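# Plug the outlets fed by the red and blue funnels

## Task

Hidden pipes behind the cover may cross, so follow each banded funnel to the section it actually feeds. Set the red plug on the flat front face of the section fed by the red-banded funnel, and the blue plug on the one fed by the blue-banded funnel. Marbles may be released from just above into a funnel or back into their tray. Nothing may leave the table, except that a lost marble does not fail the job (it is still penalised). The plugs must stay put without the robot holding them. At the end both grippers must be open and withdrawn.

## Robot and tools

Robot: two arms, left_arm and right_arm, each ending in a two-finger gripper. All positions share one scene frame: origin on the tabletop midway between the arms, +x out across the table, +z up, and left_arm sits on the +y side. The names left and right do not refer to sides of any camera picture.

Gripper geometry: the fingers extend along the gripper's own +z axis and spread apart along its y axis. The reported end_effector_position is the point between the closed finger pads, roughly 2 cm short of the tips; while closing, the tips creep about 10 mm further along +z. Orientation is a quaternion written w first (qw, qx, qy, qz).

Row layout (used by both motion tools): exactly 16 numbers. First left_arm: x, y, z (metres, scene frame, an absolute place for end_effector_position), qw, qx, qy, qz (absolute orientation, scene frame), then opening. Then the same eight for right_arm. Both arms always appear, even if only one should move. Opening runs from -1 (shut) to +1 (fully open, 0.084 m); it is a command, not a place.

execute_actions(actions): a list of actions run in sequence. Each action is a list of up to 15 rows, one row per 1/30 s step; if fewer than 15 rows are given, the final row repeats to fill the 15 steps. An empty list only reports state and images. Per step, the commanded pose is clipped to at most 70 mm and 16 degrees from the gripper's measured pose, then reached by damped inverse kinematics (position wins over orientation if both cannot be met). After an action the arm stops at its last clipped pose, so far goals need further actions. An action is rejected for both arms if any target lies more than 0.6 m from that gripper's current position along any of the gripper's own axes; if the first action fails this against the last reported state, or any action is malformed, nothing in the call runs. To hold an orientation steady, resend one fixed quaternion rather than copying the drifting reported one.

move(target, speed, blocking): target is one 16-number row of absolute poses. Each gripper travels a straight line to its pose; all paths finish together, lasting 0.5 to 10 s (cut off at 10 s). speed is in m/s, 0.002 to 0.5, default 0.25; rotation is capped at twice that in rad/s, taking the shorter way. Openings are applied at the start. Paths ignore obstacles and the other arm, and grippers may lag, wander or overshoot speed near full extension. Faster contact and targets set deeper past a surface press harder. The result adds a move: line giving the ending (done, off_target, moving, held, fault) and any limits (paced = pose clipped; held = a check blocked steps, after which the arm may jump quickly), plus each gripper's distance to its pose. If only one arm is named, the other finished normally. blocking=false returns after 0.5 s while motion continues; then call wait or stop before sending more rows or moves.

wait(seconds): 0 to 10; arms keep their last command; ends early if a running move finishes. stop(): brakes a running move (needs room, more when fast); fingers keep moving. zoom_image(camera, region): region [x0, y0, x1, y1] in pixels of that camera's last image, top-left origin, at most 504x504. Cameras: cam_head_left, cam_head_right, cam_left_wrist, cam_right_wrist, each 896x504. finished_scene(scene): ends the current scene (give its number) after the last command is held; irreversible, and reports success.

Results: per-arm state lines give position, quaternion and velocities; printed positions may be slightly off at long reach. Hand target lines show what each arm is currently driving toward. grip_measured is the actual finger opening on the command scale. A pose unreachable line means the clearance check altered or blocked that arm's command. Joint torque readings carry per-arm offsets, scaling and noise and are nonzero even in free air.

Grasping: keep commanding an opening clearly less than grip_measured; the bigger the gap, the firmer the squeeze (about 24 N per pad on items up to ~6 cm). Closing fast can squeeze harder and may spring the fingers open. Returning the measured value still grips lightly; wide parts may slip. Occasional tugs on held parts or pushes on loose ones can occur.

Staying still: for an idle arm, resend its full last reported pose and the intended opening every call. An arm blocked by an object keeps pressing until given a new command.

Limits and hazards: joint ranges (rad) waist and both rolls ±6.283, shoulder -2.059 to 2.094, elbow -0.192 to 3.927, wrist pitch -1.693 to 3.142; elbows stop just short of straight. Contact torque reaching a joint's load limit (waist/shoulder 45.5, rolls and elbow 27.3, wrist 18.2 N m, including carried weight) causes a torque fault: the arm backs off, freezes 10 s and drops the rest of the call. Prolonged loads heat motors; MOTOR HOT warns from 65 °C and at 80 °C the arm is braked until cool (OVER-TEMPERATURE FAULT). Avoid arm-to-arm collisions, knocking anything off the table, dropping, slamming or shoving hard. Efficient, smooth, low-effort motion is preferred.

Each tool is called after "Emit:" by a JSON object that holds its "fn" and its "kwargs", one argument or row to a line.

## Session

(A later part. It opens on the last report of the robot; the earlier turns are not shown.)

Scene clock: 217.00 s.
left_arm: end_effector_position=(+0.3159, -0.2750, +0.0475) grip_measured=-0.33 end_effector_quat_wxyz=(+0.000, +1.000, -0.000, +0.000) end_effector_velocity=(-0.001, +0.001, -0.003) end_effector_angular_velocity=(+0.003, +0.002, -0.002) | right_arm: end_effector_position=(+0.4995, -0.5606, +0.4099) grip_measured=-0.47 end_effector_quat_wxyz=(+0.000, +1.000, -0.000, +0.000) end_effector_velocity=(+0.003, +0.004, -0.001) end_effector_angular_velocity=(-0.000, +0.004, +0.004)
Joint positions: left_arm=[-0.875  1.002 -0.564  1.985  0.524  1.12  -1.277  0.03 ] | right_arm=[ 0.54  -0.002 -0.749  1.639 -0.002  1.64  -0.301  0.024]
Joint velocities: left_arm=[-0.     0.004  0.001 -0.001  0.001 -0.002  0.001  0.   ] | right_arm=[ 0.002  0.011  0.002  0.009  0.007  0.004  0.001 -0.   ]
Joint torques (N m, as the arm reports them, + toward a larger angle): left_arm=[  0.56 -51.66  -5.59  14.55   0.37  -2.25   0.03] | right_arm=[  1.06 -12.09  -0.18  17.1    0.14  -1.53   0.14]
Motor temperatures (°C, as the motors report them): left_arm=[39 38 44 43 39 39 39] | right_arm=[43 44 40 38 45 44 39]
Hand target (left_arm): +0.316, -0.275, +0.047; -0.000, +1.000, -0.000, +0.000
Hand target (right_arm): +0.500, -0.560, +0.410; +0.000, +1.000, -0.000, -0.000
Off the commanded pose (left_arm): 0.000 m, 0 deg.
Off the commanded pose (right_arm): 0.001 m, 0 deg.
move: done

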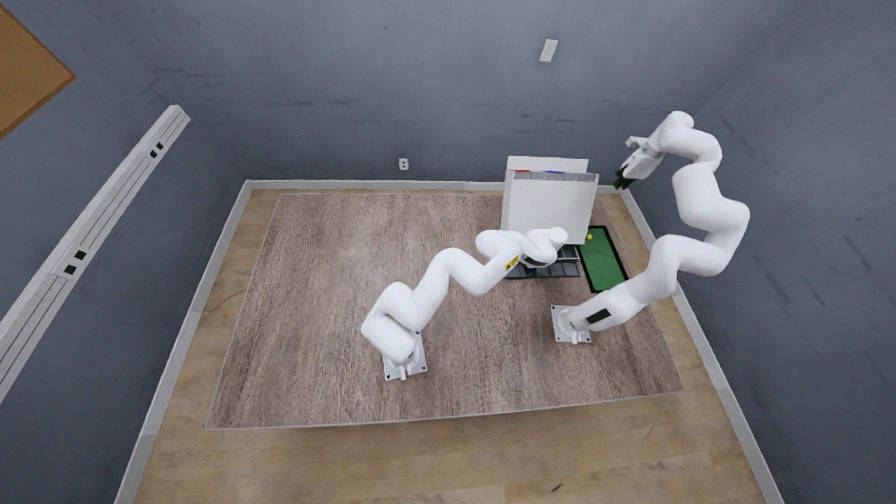

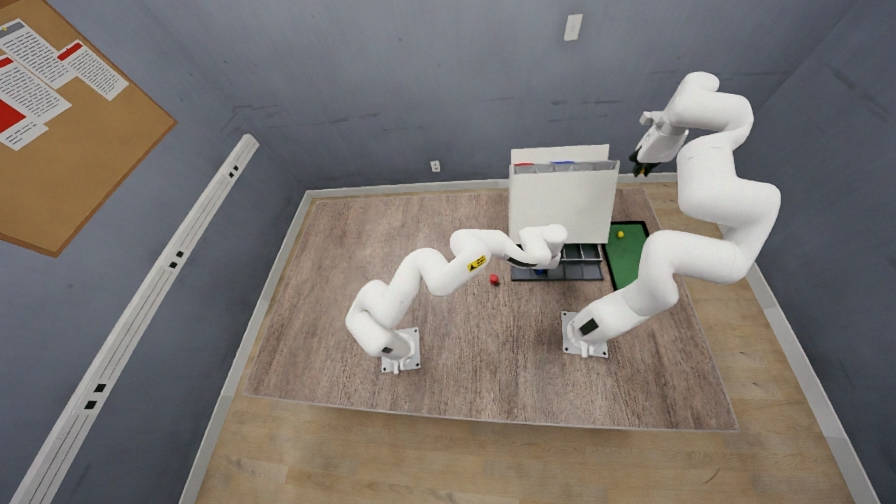

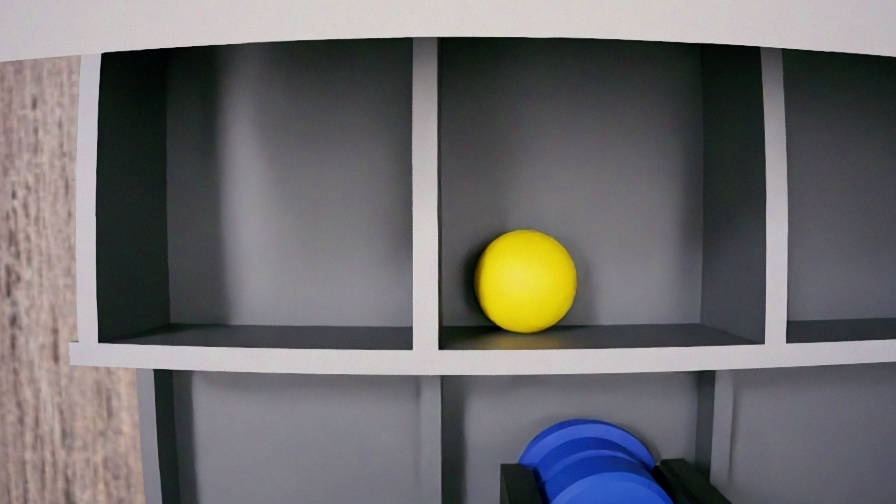

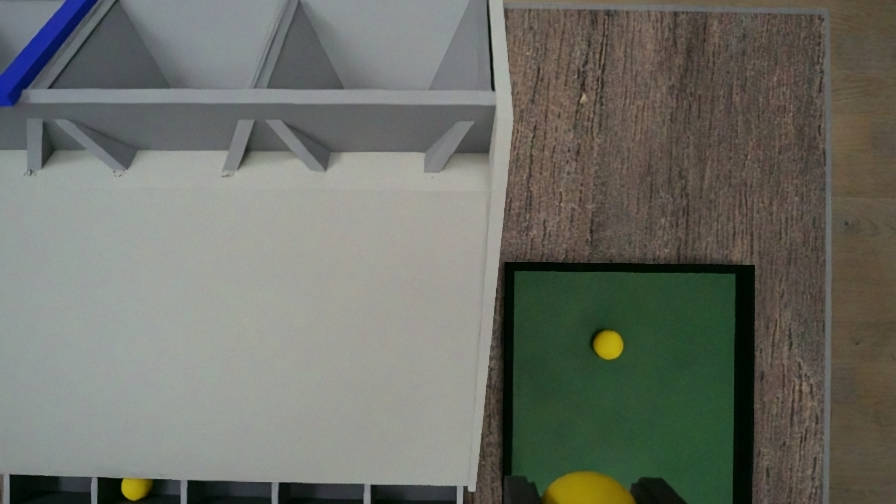

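Emit:
{"fn": "execute_actions", "kwargs": {
  "actions": [
    [[0.316,-0.275,0.046,0,1,0,0,-0.65, 0.503,-0.555,0.41,0,1,0,0,-0.7],[0.316,-0.275,0.045,0,1,0,0,-0.65, 0.506,-0.55,0.41,0,1,0,0,-0.7],[0.316,-0.275,0.044,0,1,0,0,-0.65, 0.509,-0.545,0.41,0,1,0,0,-0.7],[0.316,-0.275,0.0435,0,1,0,0,-0.65, 0.512,-0.54,0.41,0,1,0,0,-0.7],[0.316,-0.275,0.0435,0,1,0,0,-0.65, 0.515,-0.535,0.41,0,1,0,0,-0.7],[0.316,-0.275,0.0435,0,1,0,0,-0.65, 0.518,-0.53,0.41,0,1,0,0,-0.7],[0.316,-0.275,0.0435,0,1,0,0,-0.3, 0.521,-0.525,0.41,0,1,0,0,-0.7],[0.316,-0.275,0.0435,0,1,0,0,-0.1, 0.524,-0.52,0.41,0,1,0,0,-0.7],[0.316,-0.275,0.0435,0,1,0,0,0.15, 0.527,-0.515,0.41,0,1,0,0,-0.7],[0.316,-0.275,0.0435,0,1,0,0,0.15, 0.53,-0.51,0.41,0,1,0,0,-0.7]]
  ]
}}

Emit:
{"fn": "move", "kwargs": {
  "target": [0.31,-0.265,0.10,0,1,0,0,0.15, 0.56,-0.45,0.41,0,1,0,0,-0.7],
  "speed": 0.2
}}

Emit:
{"fn": "move", "kwargs": {
  "target": [0.25,0.22,0.16,0,1,0,0,0.15, 0.63,-0.21,0.40,0,0.99,0,0.13,-0.7],
  "speed": 0.4
}}

Scene clock: 236.33 s.
left_arm: end_effector_position=(+0.3161, -0.2751, +0.0439) grip_measured=+0.13 end_effector_quat_wxyz=(+0.000, +1.000, +0.000, +0.000) end_effector_velocity=(+0.000, -0.000, -0.001) end_effector_angular_velocity=(-0.000, -0.000, +0.000) | right_arm: end_effector_position=(+0.5265, -0.5136, +0.4091) grip_measured=-0.47 end_effector_quat_wxyz=(+0.000, +1.000, +0.002, +0.000) end_effector_velocity=(+0.034, +0.049, -0.001) end_effector_angular_velocity=(-0.002, +0.008, -0.009)
Joint positions: left_arm=[-0.876  1.008 -0.562  1.985  0.526  1.115 -1.278  0.05 ] | right_arm=[ 0.576  0.067 -0.712  1.699  0.043  1.649 -0.229  0.024]
Joint velocities: left_arm=[-0.     0.002  0.001 -0.     0.001 -0.002 -0.     0.006] | right_arm=[ 0.021  0.122  0.027  0.116  0.075  0.029  0.068 -0.   ]
Joint torques (N m, as the arm reports them, + toward a larger angle): left_arm=[ -0.15 -52.06  -5.31  14.05   0.41  -2.46   0.08] | right_arm=[ -1.04 -15.74  -2.91  17.19  -0.75  -1.71   0.29]
Motor temperatures (°C, as the motors report them): left_arm=[39 38 44 43 39 39 39] | right_arm=[43 44 40 38 45 44 39]
Hand target (left_arm): +0.316, -0.275, +0.044; -0.000, +1.000, -0.000, +0.000
Hand target (right_arm): +0.530, -0.510, +0.410; +0.000, +1.000, +0.000, +0.000
Off the commanded pose (left_arm): 0.000 m, 0 deg.
Off the commanded pose (right_arm): 0.005 m, 0 deg.

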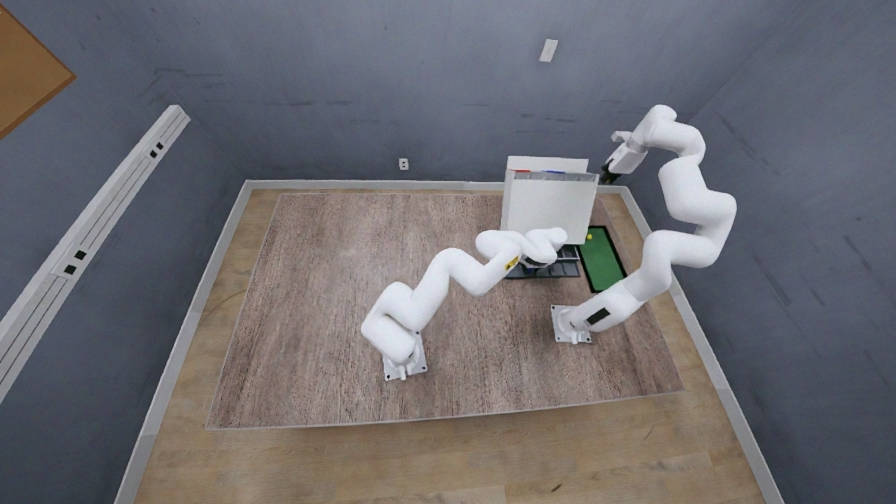

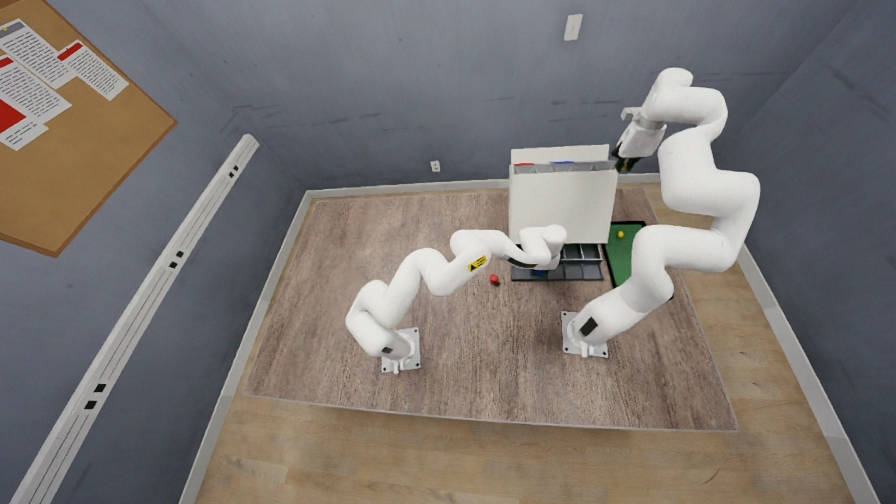

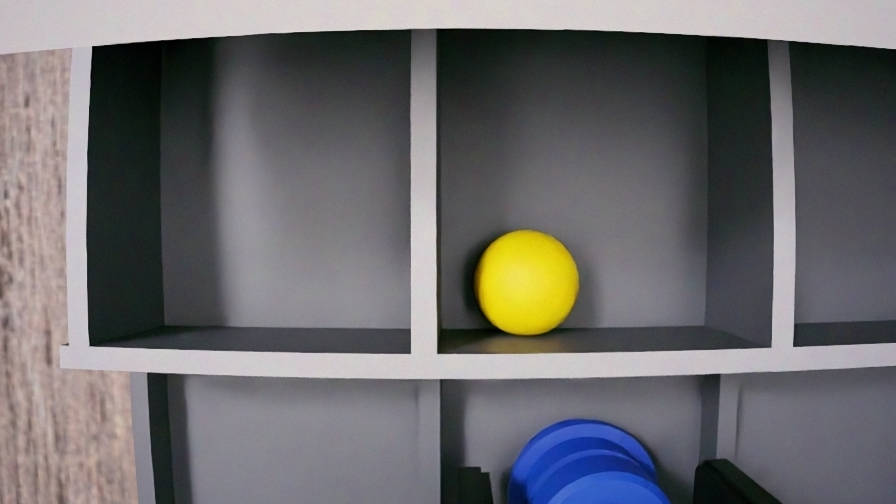

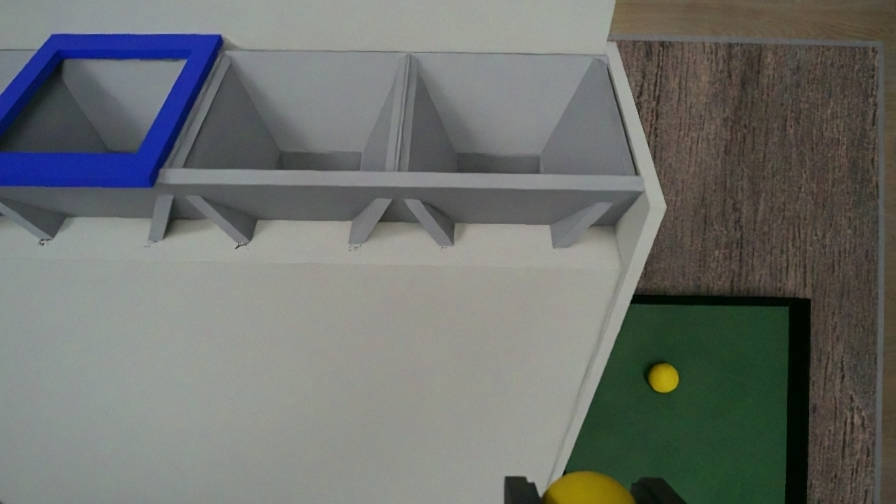

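Scene clock: 237.30 s.
left_arm: end_effector_position=(+0.3101, -0.2651, +0.0994) grip_measured=+0.14 end_effector_quat_wxyz=(-0.000, +1.000, +0.000, -0.000) end_effector_velocity=(+0.000, -0.001, +0.006) end_effector_angular_velocity=(-0.007, -0.002, +0.001) | right_arm: end_effector_position=(+0.5597, -0.4506, +0.4100) grip_measured=-0.47 end_effector_quat_wxyz=(+0.000, +1.000, -0.000, +0.000) end_effector_velocity=(+0.002, +0.004, -0.001) end_effector_angular_velocity=(+0.000, +0.005, +0.002)
Joint positions: left_arm=[-0.843  0.891 -0.596  1.934  0.491  1.183 -1.273  0.05 ] | right_arm=[ 0.609  0.183 -0.671  1.824  0.114  1.679 -0.135  0.024]
Joint velocities: left_arm=[ 0.001 -0.008 -0.003  0.001 -0.002  0.001 -0.    -0.   ] | right_arm=[-0.     0.012  0.003  0.012  0.007  0.006  0.002  0.   ]
Joint torques (N m, as the arm reports them, + toward a larger angle): left_arm=[  0.83 -49.64  -5.35  14.49   0.59  -2.38   0.01] | right_arm=[  1.13 -16.21  -2.76  16.37  -0.37  -1.72   0.03]
Motor temperatures (°C, as the motors report them): left_arm=[39 38 44 43 39 39 39] | right_arm=[43 44 40 38 45 44 39]
Hand target (left_arm): +0.310, -0.265, +0.100; +0.000, +1.000, +0.000, -0.000
Hand target (right_arm): +0.560, -0.450, +0.410; +0.000, +1.000, -0.000, +0.000
Off the commanded pose (left_arm): 0.001 m, 0 deg.
Off the commanded pose (right_arm): 0.001 m, 0 deg.
move: done

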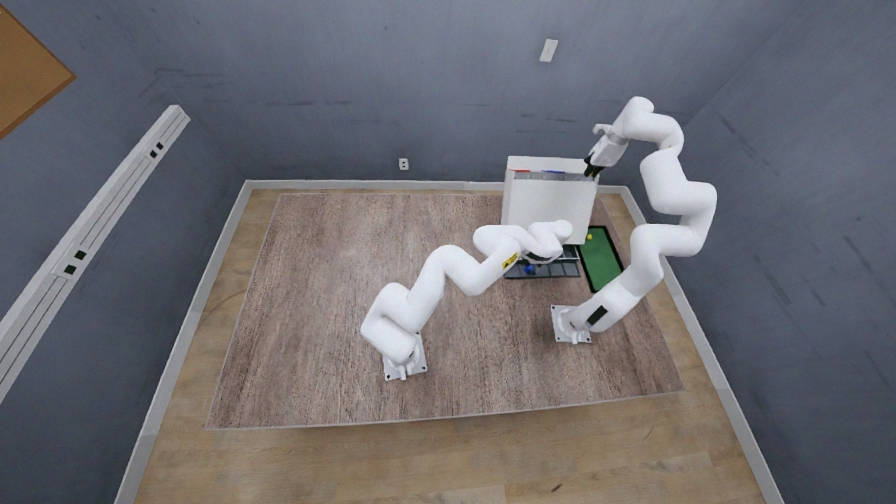

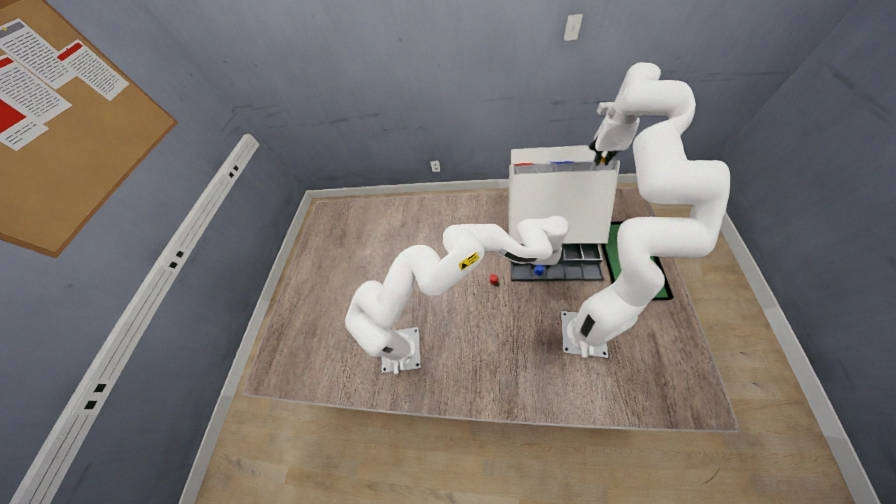

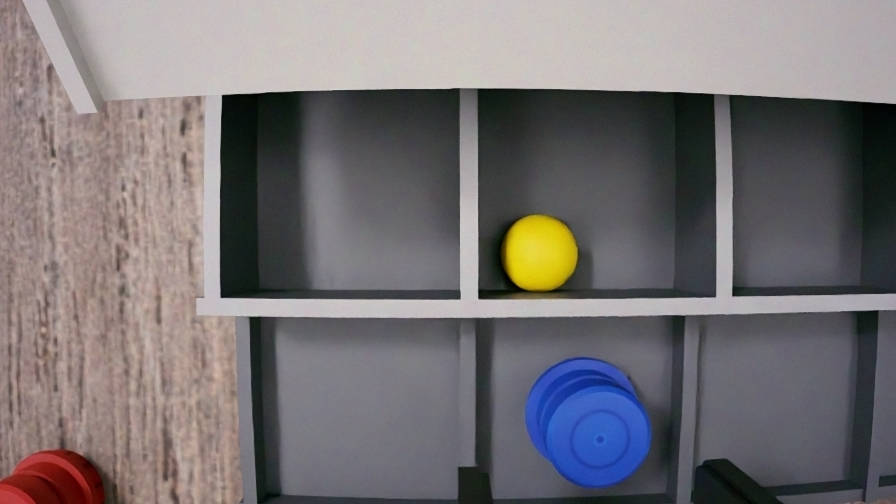

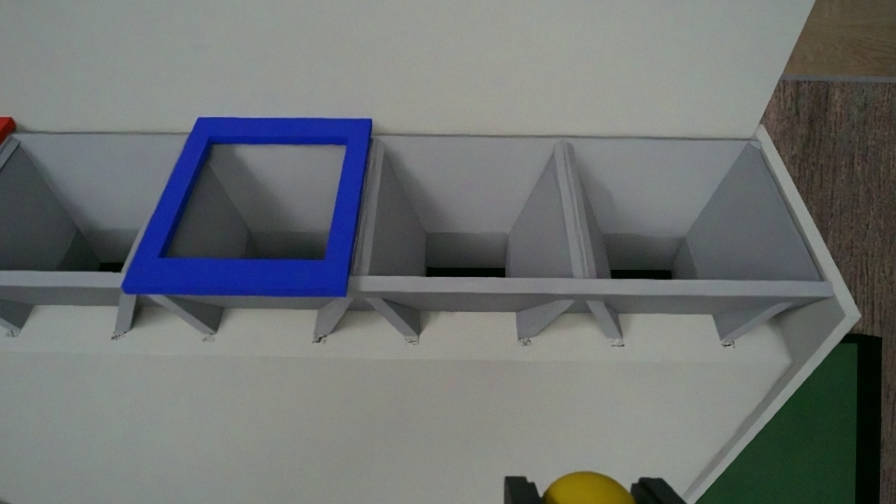

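Scene clock: 239.80 s.
left_arm: end_effector_position=(+0.2474, +0.2188, +0.1610) grip_measured=+0.14 end_effector_quat_wxyz=(+0.003, +1.000, +0.000, -0.002) end_effector_velocity=(-0.001, +0.002, +0.001) end_effector_angular_velocity=(-0.001, -0.000, +0.003) | right_arm: end_effector_position=(+0.6298, -0.2103, +0.3994) grip_measured=-0.47 end_effector_quat_wxyz=(+0.001, +0.991, +0.000, +0.131) end_effector_velocity=(+0.000, +0.000, -0.000) end_effector_angular_velocity=(+0.000, -0.000, -0.000)
Joint positions: left_arm=[-0.147 -0.587 -0.32   0.413 -0.217  0.989 -0.123  0.05 ] | right_arm=[ 0.863  0.338 -0.507  1.926  0.083  1.377  0.301  0.024]
Joint velocities: left_arm=[ 0.    -0.008  0.006 -0.002  0.001  0.005  0.002 -0.   ] | right_arm=[-0.     0.     0.     0.     0.    -0.001  0.    -0.   ]
Joint torques (N m, as the arm reports them, + toward a larger angle): left_arm=[-0.36 -9.37  1.68 15.65  0.29 -2.64  0.04] | right_arm=[  0.89 -21.4   -3.35  16.79  -0.3   -2.33   0.08]
Motor temperatures (°C, as the motors report them): left_arm=[39 38 44 43 39 39 39] | right_arm=[43 44 40 38 45 44 39]
Hand target (left_arm): +0.247, +0.219, +0.161; +0.003, +1.000, +0.001, -0.002
Hand target (right_arm): +0.630, -0.210, +0.399; +0.001, +0.991, +0.000, +0.131
Off the commanded pose (left_arm): 0.003 m, 0 deg.
Off the commanded pose (right_arm): 0.001 m, 0 deg.
move: done; limits=paced

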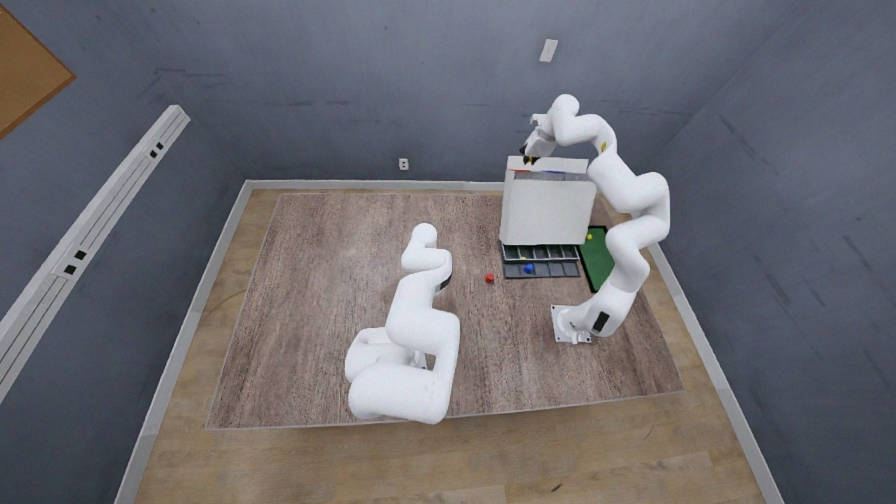

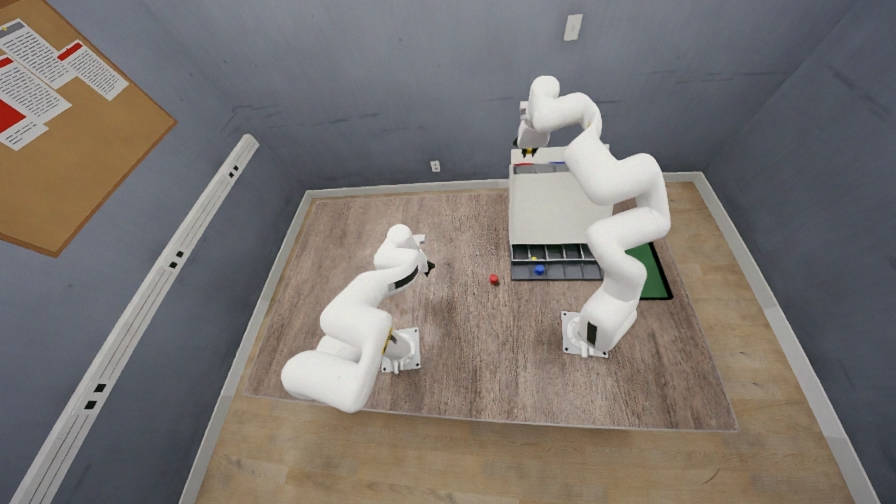

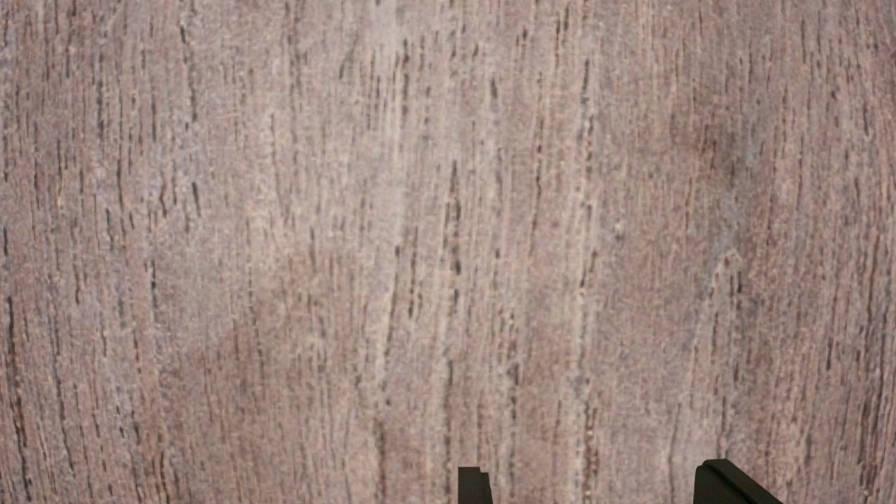

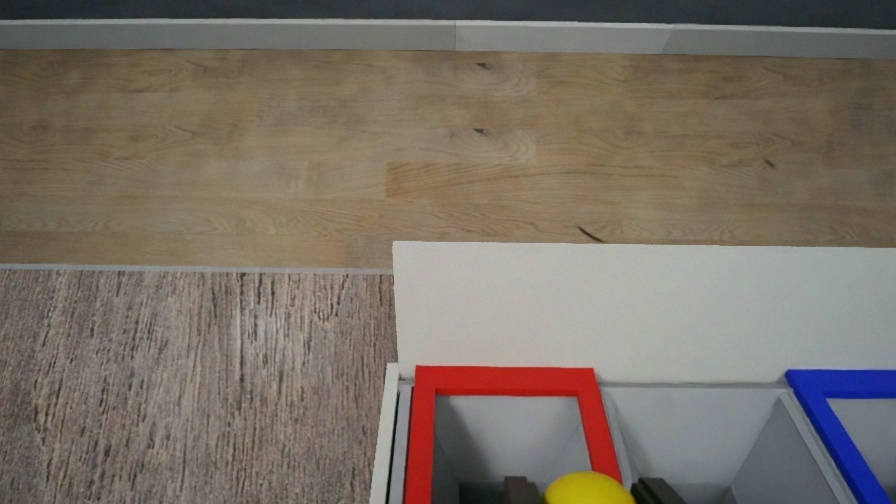

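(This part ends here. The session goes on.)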